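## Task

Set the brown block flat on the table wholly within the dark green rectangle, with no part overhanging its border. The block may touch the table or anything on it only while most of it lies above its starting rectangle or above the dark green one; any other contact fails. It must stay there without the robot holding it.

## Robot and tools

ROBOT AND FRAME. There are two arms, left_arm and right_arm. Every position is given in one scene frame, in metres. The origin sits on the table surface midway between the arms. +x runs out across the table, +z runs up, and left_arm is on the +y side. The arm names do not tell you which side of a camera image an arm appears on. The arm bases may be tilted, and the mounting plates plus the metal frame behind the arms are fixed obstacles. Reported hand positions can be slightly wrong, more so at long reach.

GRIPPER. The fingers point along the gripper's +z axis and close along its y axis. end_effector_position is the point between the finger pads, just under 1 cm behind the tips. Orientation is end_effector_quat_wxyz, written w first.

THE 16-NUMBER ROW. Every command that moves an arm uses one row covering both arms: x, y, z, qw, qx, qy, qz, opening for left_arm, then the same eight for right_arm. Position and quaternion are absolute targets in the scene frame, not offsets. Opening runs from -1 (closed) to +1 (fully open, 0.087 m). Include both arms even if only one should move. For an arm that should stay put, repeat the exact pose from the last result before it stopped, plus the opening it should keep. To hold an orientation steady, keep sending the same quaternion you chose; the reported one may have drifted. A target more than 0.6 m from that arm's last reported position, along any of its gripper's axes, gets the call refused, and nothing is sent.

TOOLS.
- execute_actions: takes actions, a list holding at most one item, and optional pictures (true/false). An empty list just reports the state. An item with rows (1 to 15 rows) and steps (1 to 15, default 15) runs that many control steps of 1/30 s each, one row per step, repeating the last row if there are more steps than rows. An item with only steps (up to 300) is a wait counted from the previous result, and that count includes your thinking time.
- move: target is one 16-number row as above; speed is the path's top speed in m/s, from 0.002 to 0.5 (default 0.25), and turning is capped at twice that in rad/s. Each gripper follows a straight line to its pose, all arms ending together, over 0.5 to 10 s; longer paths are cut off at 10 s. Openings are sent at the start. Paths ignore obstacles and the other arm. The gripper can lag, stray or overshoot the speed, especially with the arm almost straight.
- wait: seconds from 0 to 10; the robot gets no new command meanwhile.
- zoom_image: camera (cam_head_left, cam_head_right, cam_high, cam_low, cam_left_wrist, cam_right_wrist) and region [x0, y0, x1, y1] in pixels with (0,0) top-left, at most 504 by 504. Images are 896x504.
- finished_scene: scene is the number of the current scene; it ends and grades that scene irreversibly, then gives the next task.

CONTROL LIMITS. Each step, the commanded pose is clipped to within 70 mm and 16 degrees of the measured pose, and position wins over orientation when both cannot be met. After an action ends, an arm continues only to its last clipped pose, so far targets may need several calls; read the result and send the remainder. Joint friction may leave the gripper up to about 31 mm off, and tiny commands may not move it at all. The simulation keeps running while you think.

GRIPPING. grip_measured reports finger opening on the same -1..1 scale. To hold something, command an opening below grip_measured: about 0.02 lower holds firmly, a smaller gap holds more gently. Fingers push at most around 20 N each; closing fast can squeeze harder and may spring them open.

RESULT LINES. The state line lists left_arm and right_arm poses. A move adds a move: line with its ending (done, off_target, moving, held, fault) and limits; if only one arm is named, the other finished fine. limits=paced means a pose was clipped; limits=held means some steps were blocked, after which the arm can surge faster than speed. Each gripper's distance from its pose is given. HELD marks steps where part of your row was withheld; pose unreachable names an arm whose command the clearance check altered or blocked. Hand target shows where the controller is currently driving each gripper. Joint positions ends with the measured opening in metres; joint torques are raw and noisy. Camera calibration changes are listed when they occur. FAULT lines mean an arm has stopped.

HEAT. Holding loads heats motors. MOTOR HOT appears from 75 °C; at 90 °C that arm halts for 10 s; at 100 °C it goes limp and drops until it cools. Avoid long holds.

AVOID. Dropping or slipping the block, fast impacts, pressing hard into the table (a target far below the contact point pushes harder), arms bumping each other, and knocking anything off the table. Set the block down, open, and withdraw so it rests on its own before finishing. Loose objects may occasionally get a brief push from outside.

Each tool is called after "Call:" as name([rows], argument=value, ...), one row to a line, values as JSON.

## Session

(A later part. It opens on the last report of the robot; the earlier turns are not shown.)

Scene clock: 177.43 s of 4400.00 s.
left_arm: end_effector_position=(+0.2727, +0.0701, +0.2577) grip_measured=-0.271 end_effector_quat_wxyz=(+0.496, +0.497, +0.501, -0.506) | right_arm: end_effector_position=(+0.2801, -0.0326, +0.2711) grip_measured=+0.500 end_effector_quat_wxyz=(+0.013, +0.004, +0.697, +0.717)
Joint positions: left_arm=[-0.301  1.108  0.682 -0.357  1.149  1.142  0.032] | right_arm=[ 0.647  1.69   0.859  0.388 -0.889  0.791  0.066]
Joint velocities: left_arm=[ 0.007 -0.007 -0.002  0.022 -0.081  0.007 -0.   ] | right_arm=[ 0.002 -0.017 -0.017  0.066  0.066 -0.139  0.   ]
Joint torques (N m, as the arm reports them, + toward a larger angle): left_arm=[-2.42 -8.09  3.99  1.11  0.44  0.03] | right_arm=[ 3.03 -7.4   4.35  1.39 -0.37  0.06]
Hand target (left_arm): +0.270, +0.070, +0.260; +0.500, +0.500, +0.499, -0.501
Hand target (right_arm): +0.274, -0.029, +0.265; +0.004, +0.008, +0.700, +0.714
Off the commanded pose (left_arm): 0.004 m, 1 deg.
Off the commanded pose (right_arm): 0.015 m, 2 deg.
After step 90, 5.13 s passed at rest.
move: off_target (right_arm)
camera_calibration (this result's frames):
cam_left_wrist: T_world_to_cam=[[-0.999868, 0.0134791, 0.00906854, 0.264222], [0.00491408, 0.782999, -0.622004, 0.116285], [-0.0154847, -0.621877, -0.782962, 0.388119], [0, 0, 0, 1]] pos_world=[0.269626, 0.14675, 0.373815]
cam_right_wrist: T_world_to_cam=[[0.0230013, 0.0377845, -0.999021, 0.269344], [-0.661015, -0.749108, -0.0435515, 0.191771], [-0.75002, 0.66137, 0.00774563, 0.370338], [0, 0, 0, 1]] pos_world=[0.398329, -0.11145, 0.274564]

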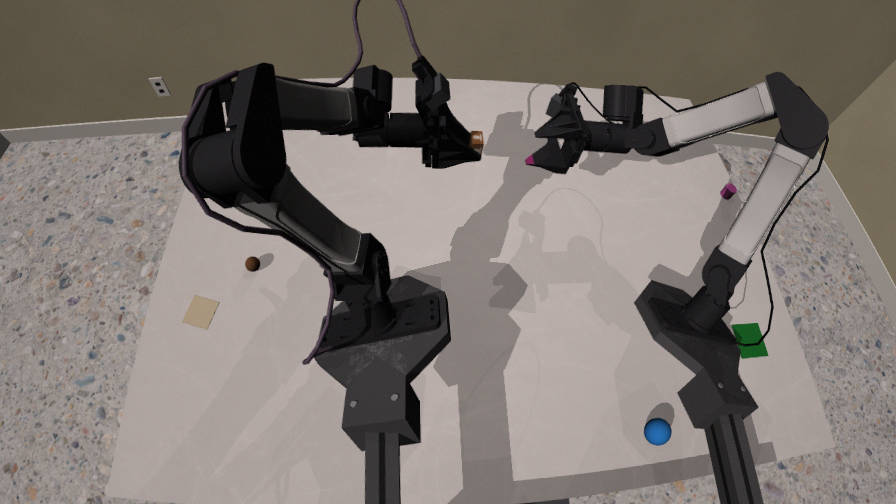

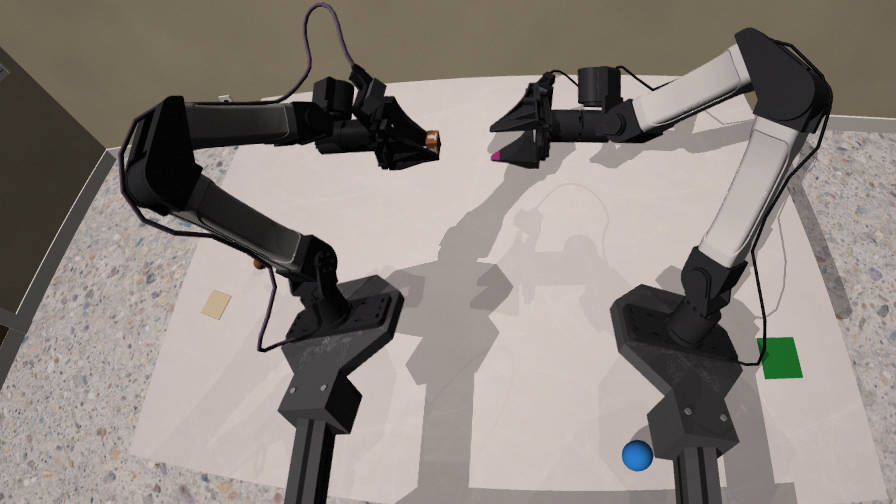

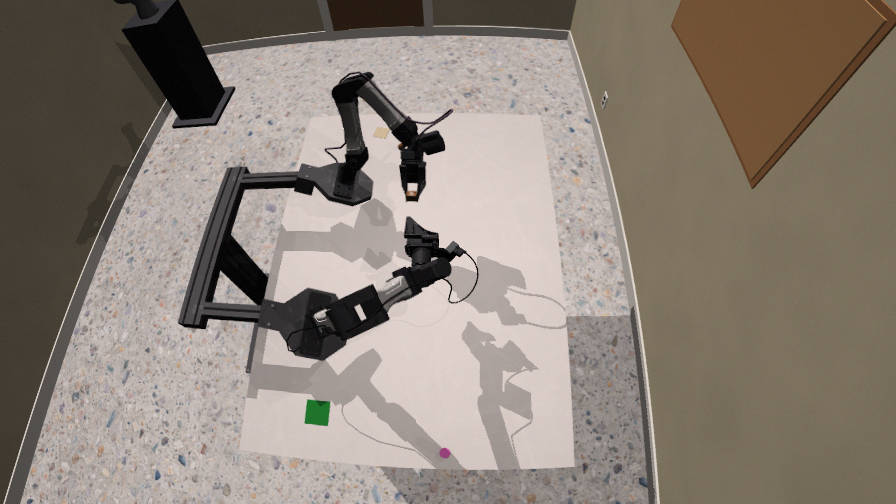

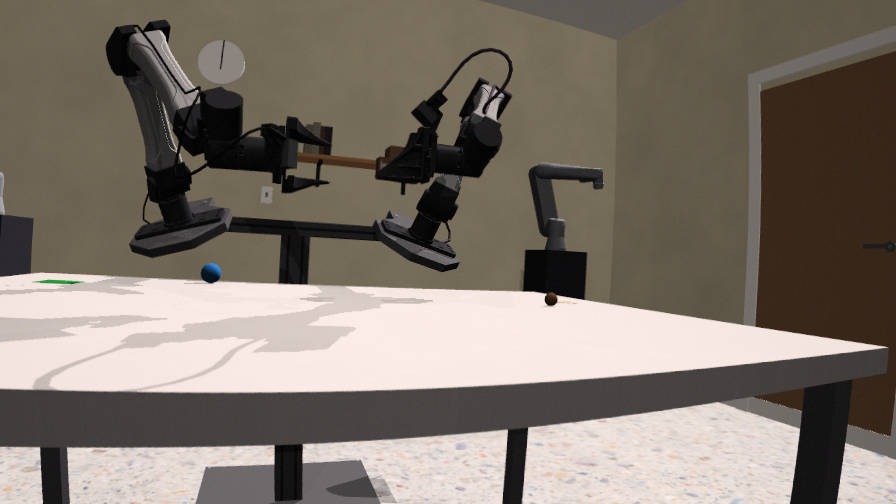

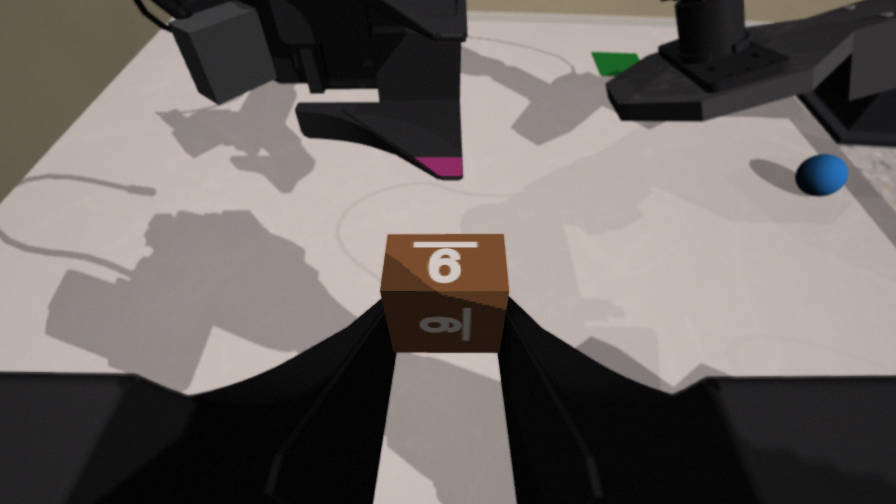

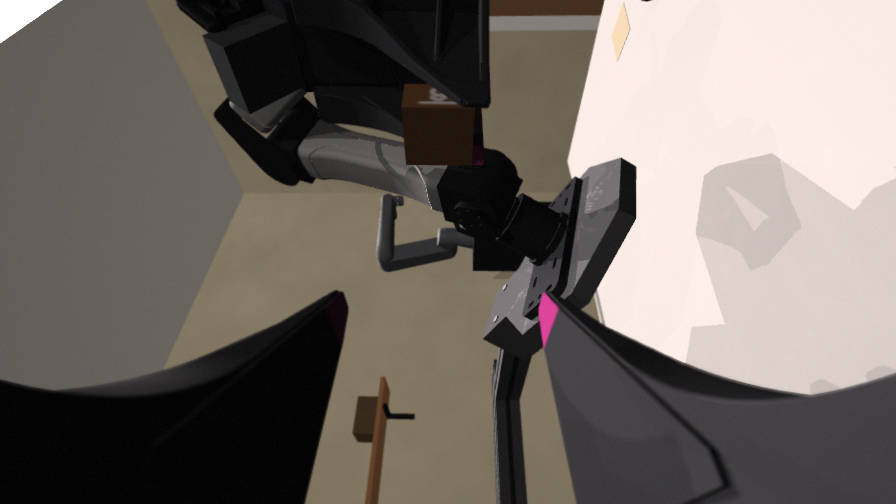

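Call:
move(target=[0.27,0.07,0.26,0.5,0.5,0.5,-0.5,-0.30, 0.27,0.02,0.26,0,0,0.707,0.707,0.5], speed=0.08)

Scene clock: 190.67 s of 4400.00 s.
left_arm: end_effector_position=(+0.2731, +0.0701, +0.2577) grip_measured=-0.271 end_effector_quat_wxyz=(+0.496, +0.497, +0.501, -0.505) | right_arm: end_effector_position=(+0.2630, +0.0136, +0.2562) grip_measured=+0.500 end_effector_quat_wxyz=(-0.010, +0.002, +0.710, +0.704)
Joint positions: left_arm=[-0.301  1.108  0.682 -0.355  1.148  1.141  0.032] | right_arm=[ 0.754  1.828  0.904  0.457 -0.793  0.834  0.066]
Joint velocities: left_arm=[-0.002  0.007 -0.012 -0.022  0.095  0.007 -0.   ] | right_arm=[ 0.012 -0.012 -0.012  0.051  0.037 -0.037 -0.001]
Joint torques (N m, as the arm reports them, + toward a larger angle): left_arm=[-2.3  -8.28  3.9   1.12  0.45  0.03] | right_arm=[ 3.55 -7.76  7.86  1.44 -0.35  0.08]
Hand target (left_arm): +0.270, +0.070, +0.260; +0.500, +0.500, +0.500, -0.500
Hand target (right_arm): +0.270, +0.020, +0.261; -0.000, +0.001, +0.706, +0.708
Off the commanded pose (left_arm): 0.004 m, 1 deg.
Off the commanded pose (right_arm): 0.010 m, 1 deg.
After step 90, 9.17 s passed at rest.
move: done
camera_calibration (this result's frames):
cam_left_wrist: T_world_to_cam=[[-0.999883, 0.0124525, 0.00886023, 0.264669], [0.00424534, 0.783241, -0.621704, 0.116354], [-0.0146815, -0.621594, -0.783202, 0.387946], [0, 0, 0, 1]] pos_world=[0.26984, 0.146716, 0.373834]
cam_right_wrist: T_world_to_cam=[[-0.00656866, 0.00136712, -0.999977, 0.261547], [-0.634872, -0.772611, 0.00311408, 0.195927], [-0.772589, 0.634878, 0.00594297, 0.333776], [0, 0, 0, 1]] pos_world=[0.383978, -0.0608894, 0.258947]

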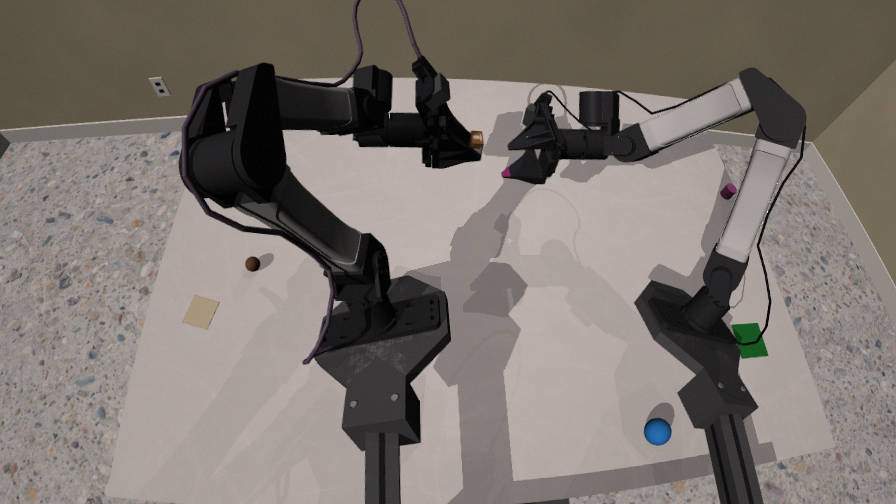

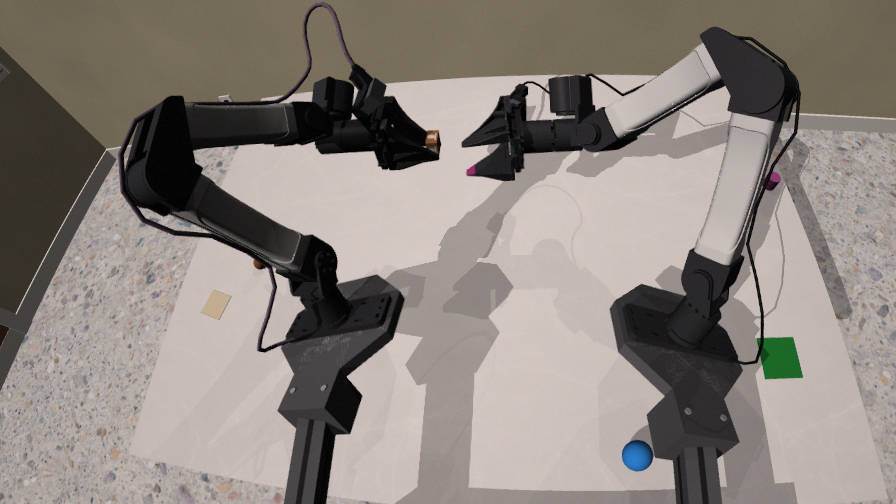

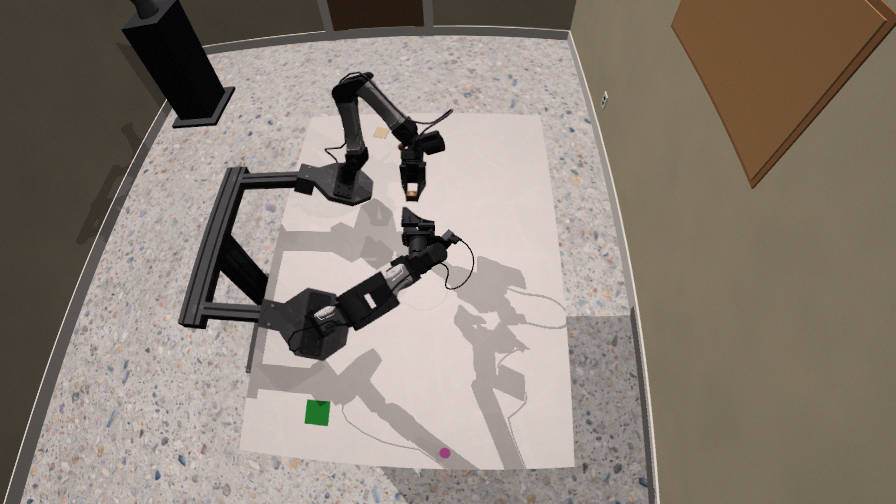

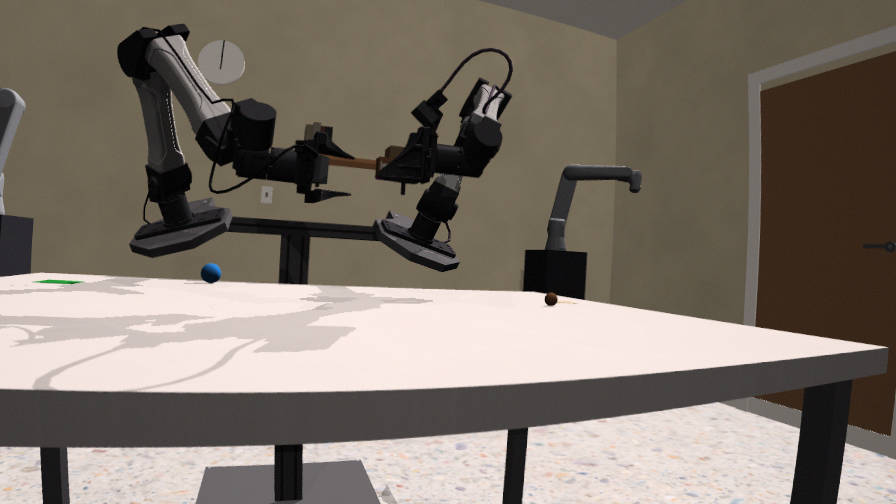

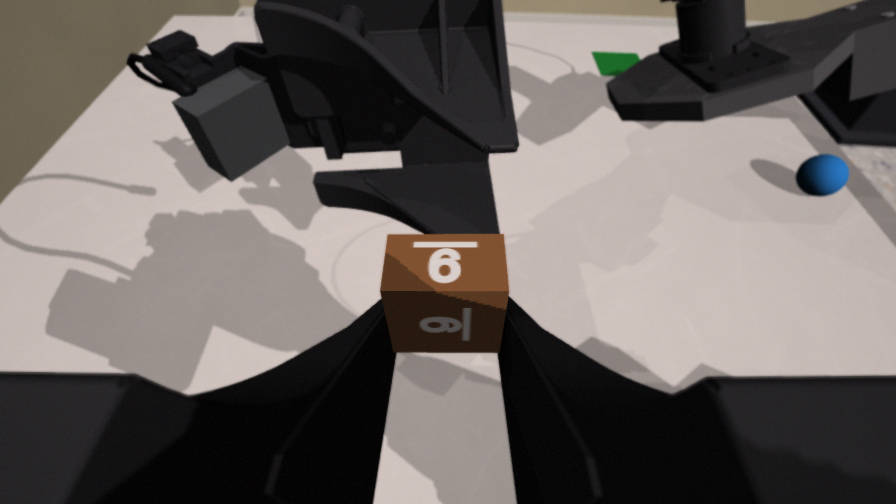

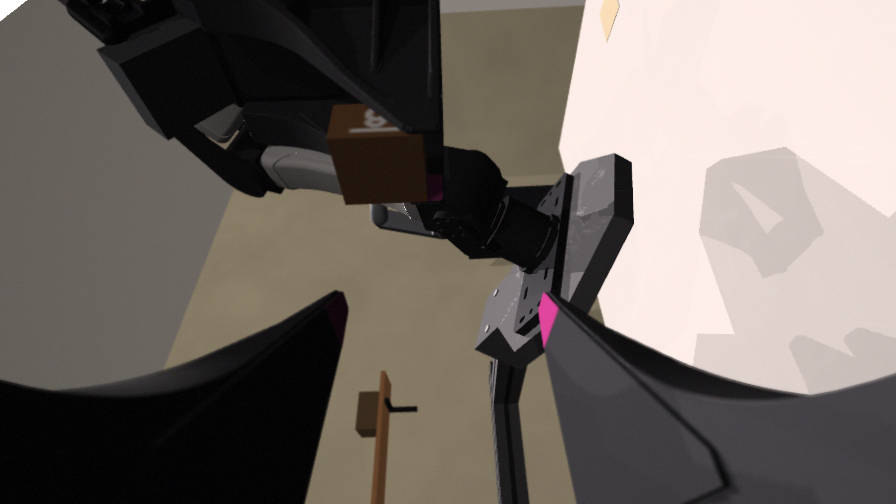

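Call:
move(target=[0.27,0.07,0.26,0.5,0.5,0.5,-0.5,-0.30, 0.282,0.02,0.280,0,0,0.707,0.707,0.5], speed=0.08)

Scene clock: 207.93 s of 4400.00 s.
left_arm: end_effector_position=(+0.2731, +0.0701, +0.2577) grip_measured=-0.271 end_effector_quat_wxyz=(+0.496, +0.497, +0.501, -0.505) | right_arm: end_effector_position=(+0.2742, +0.0177, +0.2666) grip_measured=+0.500 end_effector_quat_wxyz=(-0.011, +0.003, +0.712, +0.702)
Joint positions: left_arm=[-0.301  1.108  0.682 -0.355  1.148  1.141  0.032] | right_arm=[ 0.76   1.828  0.97   0.388 -0.783  0.837  0.066]
Joint velocities: left_arm=[-0.022  0.002  0.012 -0.081  0.022 -0.007 -0.   ] | right_arm=[ 0.002 -0.007 -0.032 -0.022 -0.051  0.007  0.   ]
Joint torques (N m, as the arm reports them, + toward a larger angle): left_arm=[-2.34 -8.3   3.92  1.11  0.47  0.04] | right_arm=[  3.78 -11.     7.95   1.29  -0.34   0.05]
Hand target (left_arm): +0.270, +0.070, +0.260; +0.500, +0.500, +0.500, -0.500
Hand target (right_arm): +0.281, +0.019, +0.281; -0.000, +0.000, +0.707, +0.708
Off the commanded pose (left_arm): 0.004 m, 1 deg.
Off the commanded pose (right_arm): 0.016 m, 2 deg.
After step 90, 13.53 s passed at rest.
move: off_target (right_arm)
camera_calibration (this result's frames):
cam_left_wrist: T_world_to_cam=[[-0.999883, 0.0124525, 0.00886023, 0.264669], [0.00424534, 0.783241, -0.621704, 0.116354], [-0.0146815, -0.621594, -0.783202, 0.387946], [0, 0, 0, 1]] pos_world=[0.26984, 0.146716, 0.373834]
cam_right_wrist: T_world_to_cam=[[-0.0095253, -0.00469399, -0.999944, 0.272976], [-0.634933, -0.772506, 0.00967461, 0.204459], [-0.772508, 0.63499, 0.00437799, 0.340194], [0, 0, 0, 1]] pos_world=[0.395221, -0.0567922, 0.269493]

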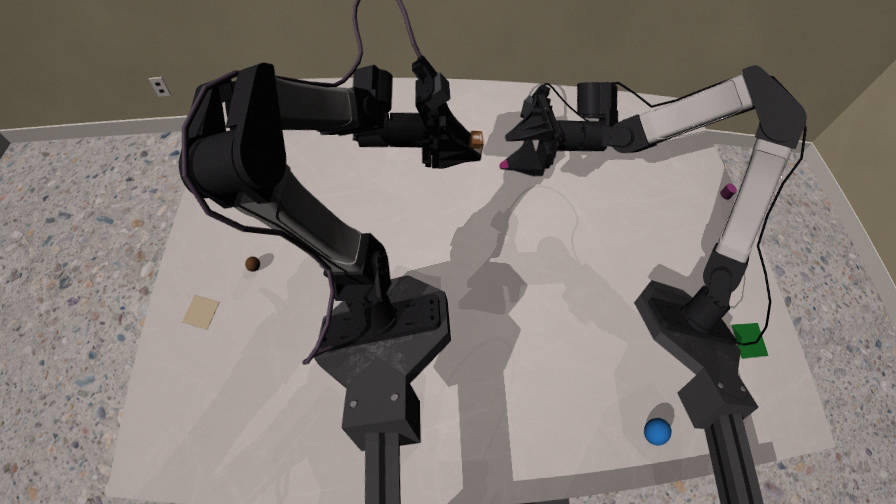

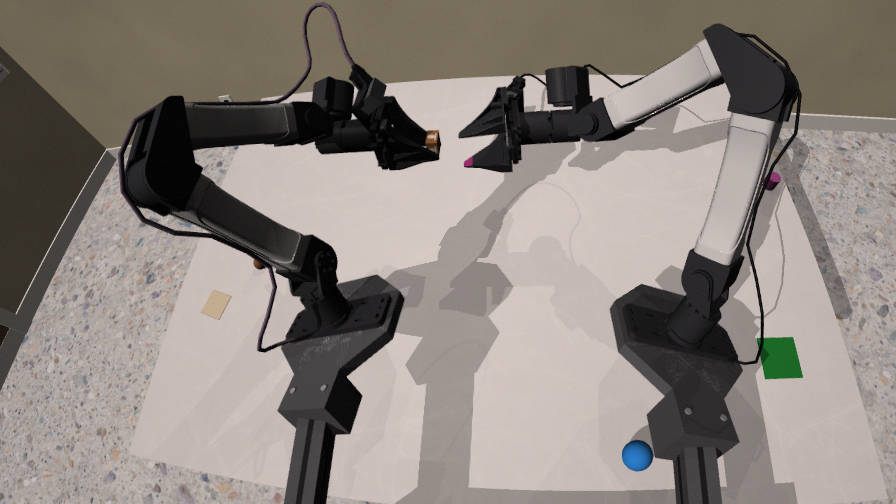

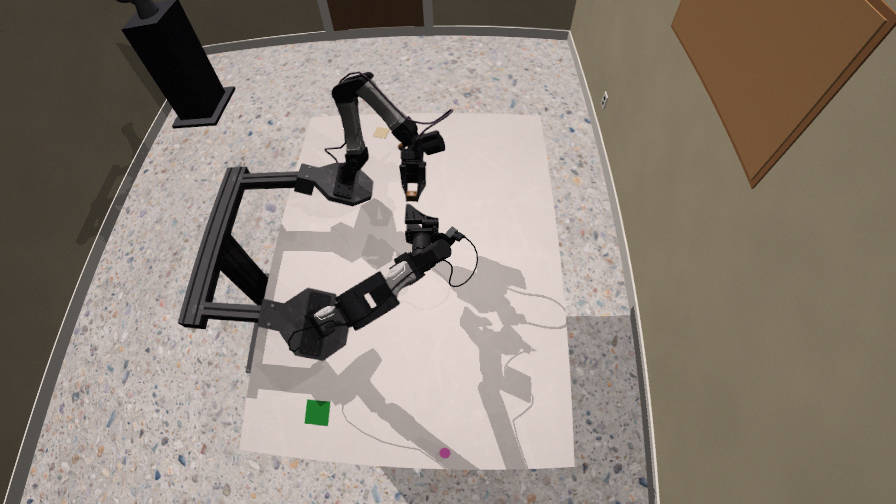

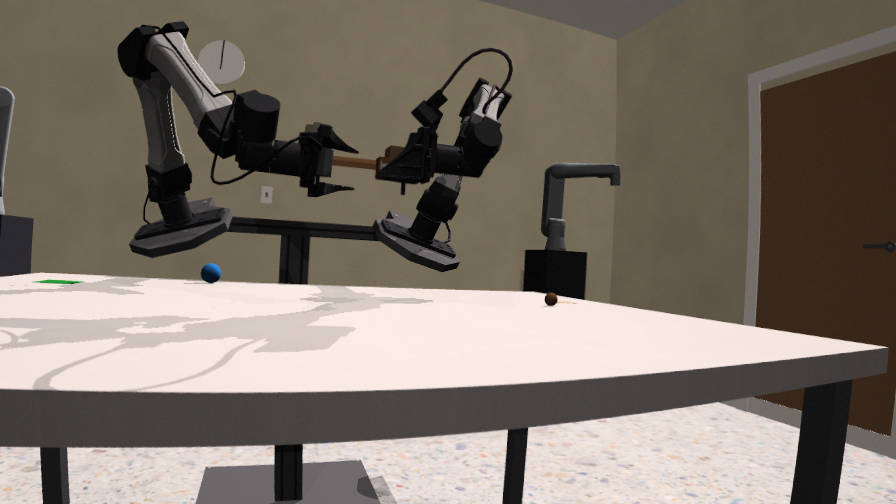

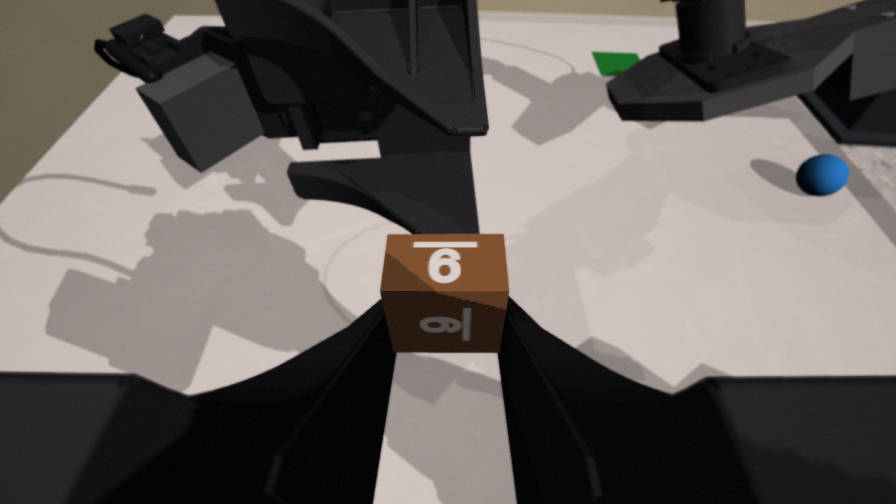

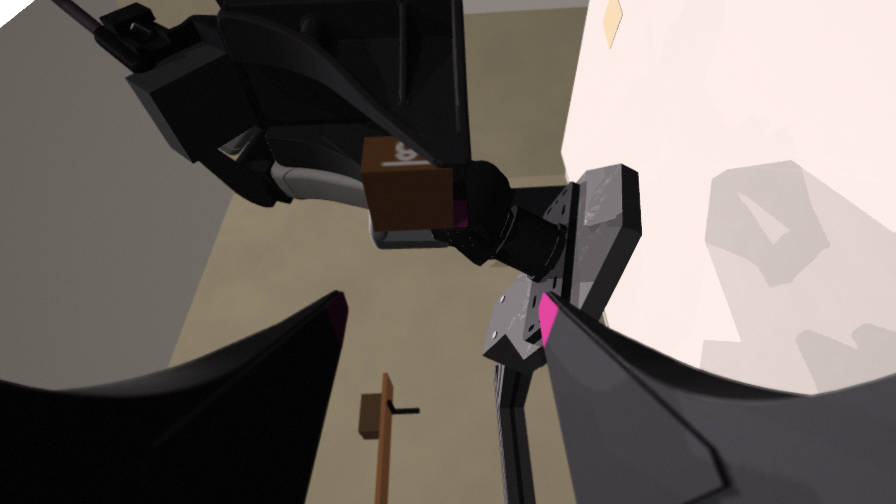

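Call:
move(target=[0.260,0.07,0.243,0.5,0.5,0.5,-0.5,-0.30, 0.282,0.02,0.280,0,0,0.707,0.707,0.5], speed=0.05)

Scene clock: 217.93 s of 4400.00 s.
left_arm: end_effector_position=(+0.2583, +0.0668, +0.2427) grip_measured=-0.271 end_effector_quat_wxyz=(+0.488, +0.499, +0.502, -0.510) | right_arm: end_effector_position=(+0.2734, +0.0176, +0.2656) grip_measured=+0.500 end_effector_quat_wxyz=(-0.014, +0.004, +0.714, +0.700)
Joint positions: left_arm=[-0.301  1.108  0.617 -0.324  1.148  1.162  0.032] | right_arm=[ 0.76   1.828  0.97   0.381 -0.782  0.837  0.066]
Joint velocities: left_arm=[-0.002  0.012 -0.012  0.007 -0.066  0.037  0.001] | right_arm=[-0.007 -0.017 -0.002  0.081  0.007 -0.007  0.   ]
Joint torques (N m, as the arm reports them, + toward a larger angle): left_arm=[-0.23 -7.24  3.84  1.06  0.62  0.18] | right_arm=[  3.7  -10.9    7.96   1.27  -0.35   0.06]
Hand target (left_arm): +0.260, +0.070, +0.243; +0.500, +0.500, +0.500, -0.500
Hand target (right_arm): +0.282, +0.019, +0.280; +0.000, +0.000, +0.707, +0.707
Off the commanded pose (left_arm): 0.004 m, 2 deg.
Off the commanded pose (right_arm): 0.017 m, 2 deg.
After step 90, 6.27 s passed at rest.
move: off_target (right_arm)
camera_calibration (this result's frames):
cam_left_wrist: T_world_to_cam=[[-0.999481, 0.0256194, 0.0195473, 0.246534], [0.00809321, 0.786709, -0.617272, 0.107376], [-0.0311922, -0.616793, -0.786507, 0.378687], [0, 0, 0, 1]] pos_world=[0.257349, 0.142781, 0.359301]
cam_right_wrist: T_world_to_cam=[[-0.014598, -0.00931977, -0.99985, 0.273441], [-0.632849, -0.7741, 0.0164552, 0.201492], [-0.774138, 0.632994, 0.00540232, 0.339848], [0, 0, 0, 1]] pos_world=[0.394595, -0.0565984, 0.268248]

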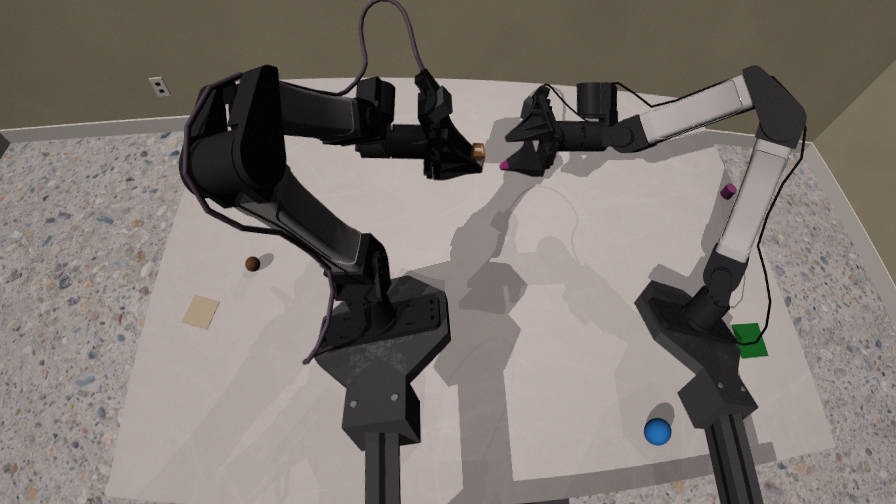

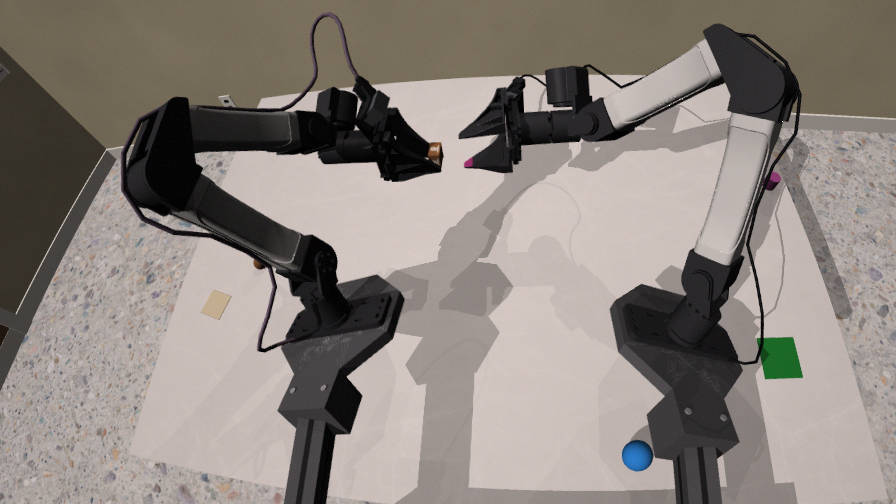

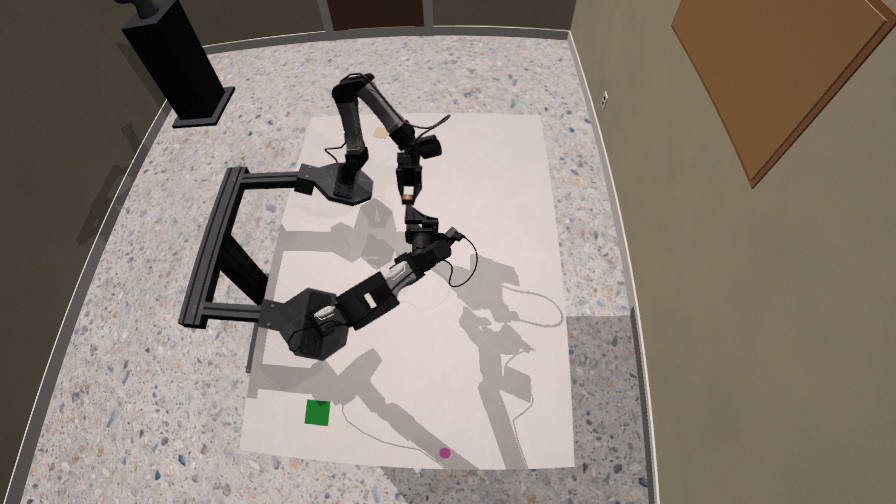

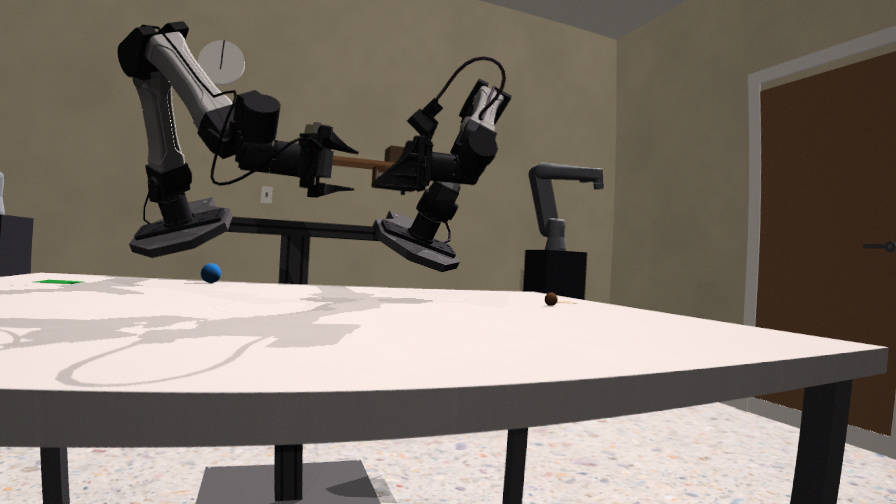

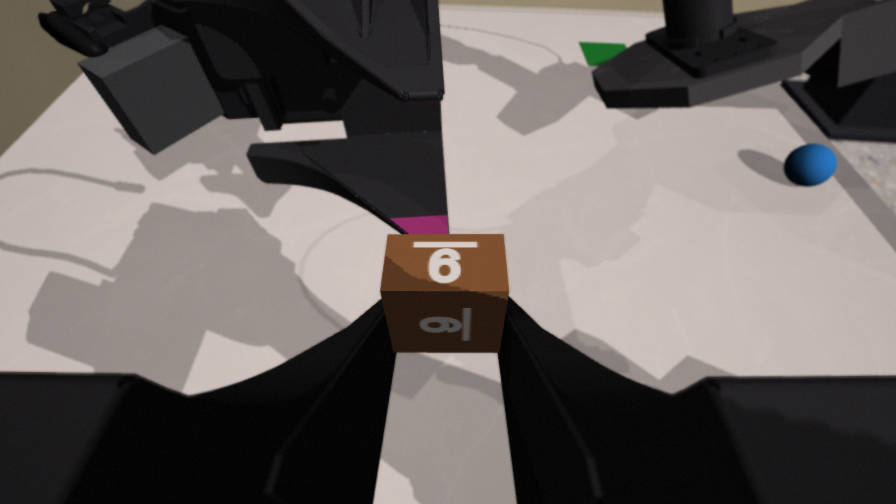

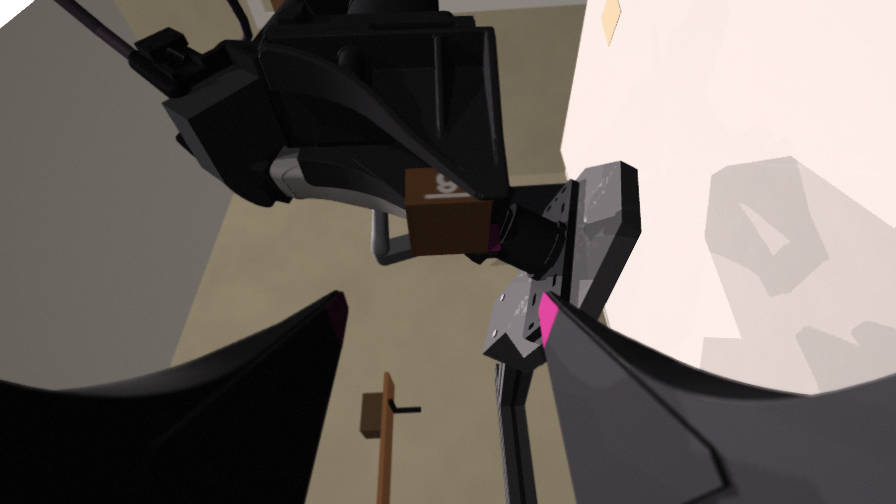

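Call:
move(target=[0.266,0.038,0.243,0.5,0.5,0.5,-0.5,-0.30, 0.282,0.02,0.280,0,0,0.707,0.707,0.5], speed=0.05)

Scene clock: 227.10 s of 4400.00 s.
left_arm: end_effector_position=(+0.2719, +0.0425, +0.2516) grip_measured=-0.271 end_effector_quat_wxyz=(+0.513, +0.501, +0.493, -0.493) | right_arm: end_effector_position=(+0.2734, +0.0176, +0.2656) grip_measured=+0.500 end_effector_quat_wxyz=(-0.014, +0.004, +0.714, +0.700)
Joint positions: left_arm=[-0.411  1.13   0.583 -0.051  1.062  0.989  0.032] | right_arm=[ 0.76   1.828  0.97   0.381 -0.782  0.837  0.066]
Joint velocities: left_arm=[ 0.007 -0.007 -0.002  0.007 -0.051  0.022 -0.001] | right_arm=[ 0.017 -0.022 -0.007 -0.081 -0.007 -0.066  0.   ]
Joint torques (N m, as the arm reports them, + toward a larger angle): left_arm=[-2.58 -3.54  3.92  1.37  0.38  0.05] | right_arm=[  3.7  -10.9    7.94   1.27  -0.36   0.06]
Hand target (left_arm): +0.266, +0.038, +0.243; +0.500, +0.500, +0.500, -0.500
Hand target (right_arm): +0.281, +0.019, +0.280; -0.000, +0.000, +0.707, +0.707
Off the commanded pose (left_arm): 0.011 m, 2 deg.
Off the commanded pose (right_arm): 0.017 m, 2 deg.
After step 90, 5.00 s passed at rest.
move: off_target (left_arm, right_arm)
camera_calibration (this result's frames):
cam_left_wrist: T_world_to_cam=[[-0.999454, -0.0050347, -0.0326573, 0.274949], [0.0165915, 0.778238, -0.62775, 0.132506], [0.0285757, -0.627949, -0.777729, 0.353161], [0, 0, 0, 1]] pos_world=[0.262508, 0.12003, 0.366823]
cam_right_wrist: T_world_to_cam=[[-0.0148655, -0.00952295, -0.999844, 0.273471], [-0.632704, -0.774212, 0.0167809, 0.201329], [-0.774251, 0.632855, 0.00548382, 0.339826], [0, 0, 0, 1]] pos_world=[0.394557, -0.056585, 0.268187]

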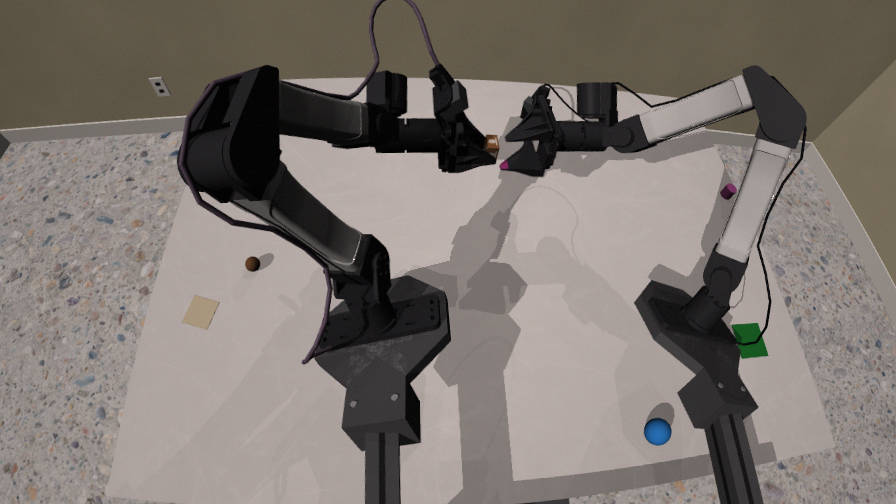

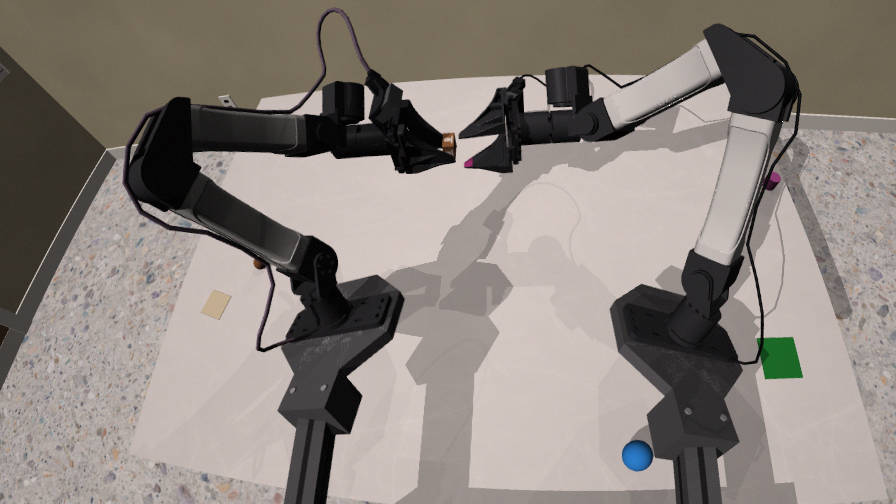

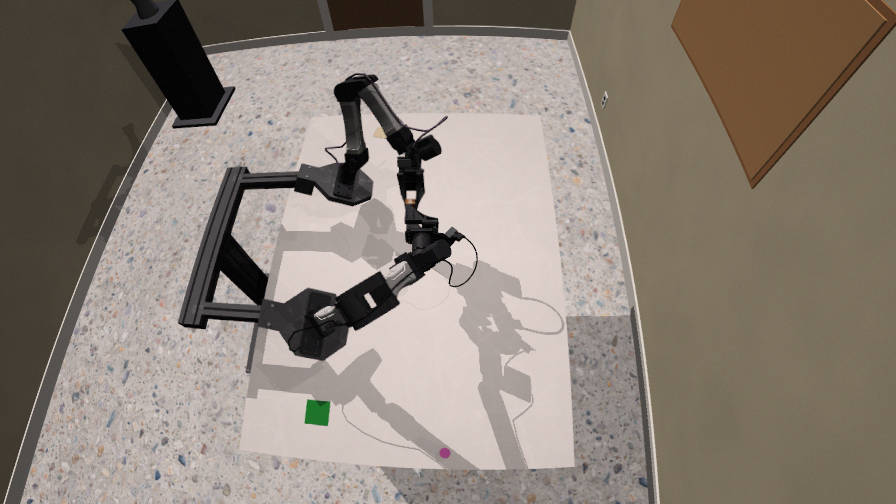

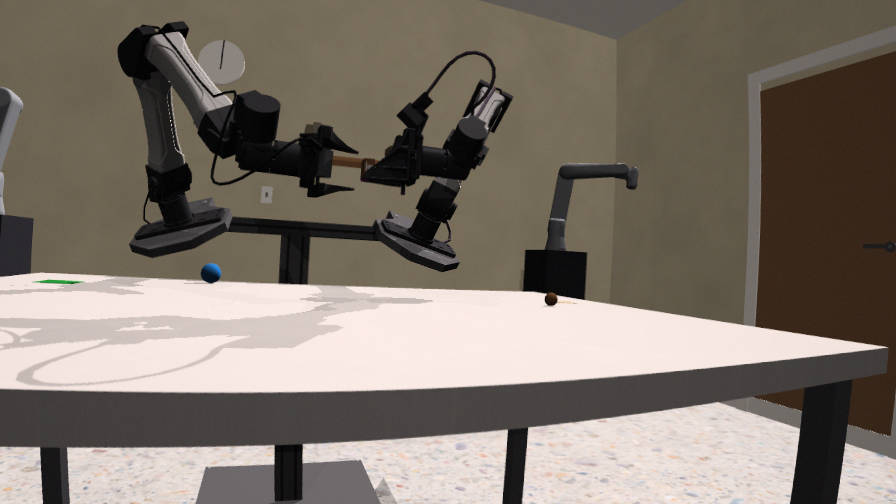

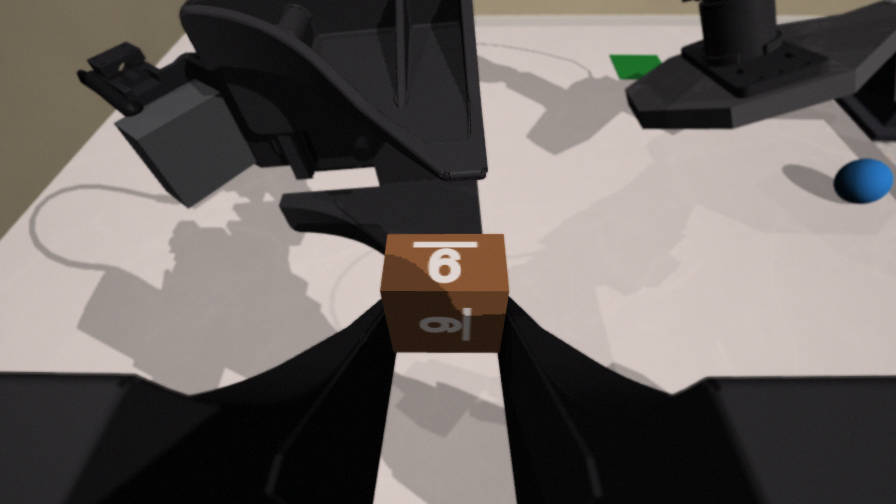

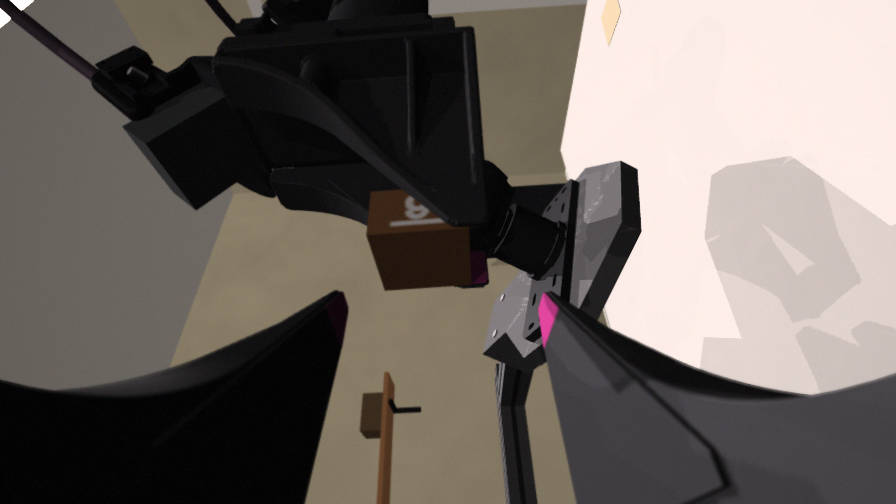

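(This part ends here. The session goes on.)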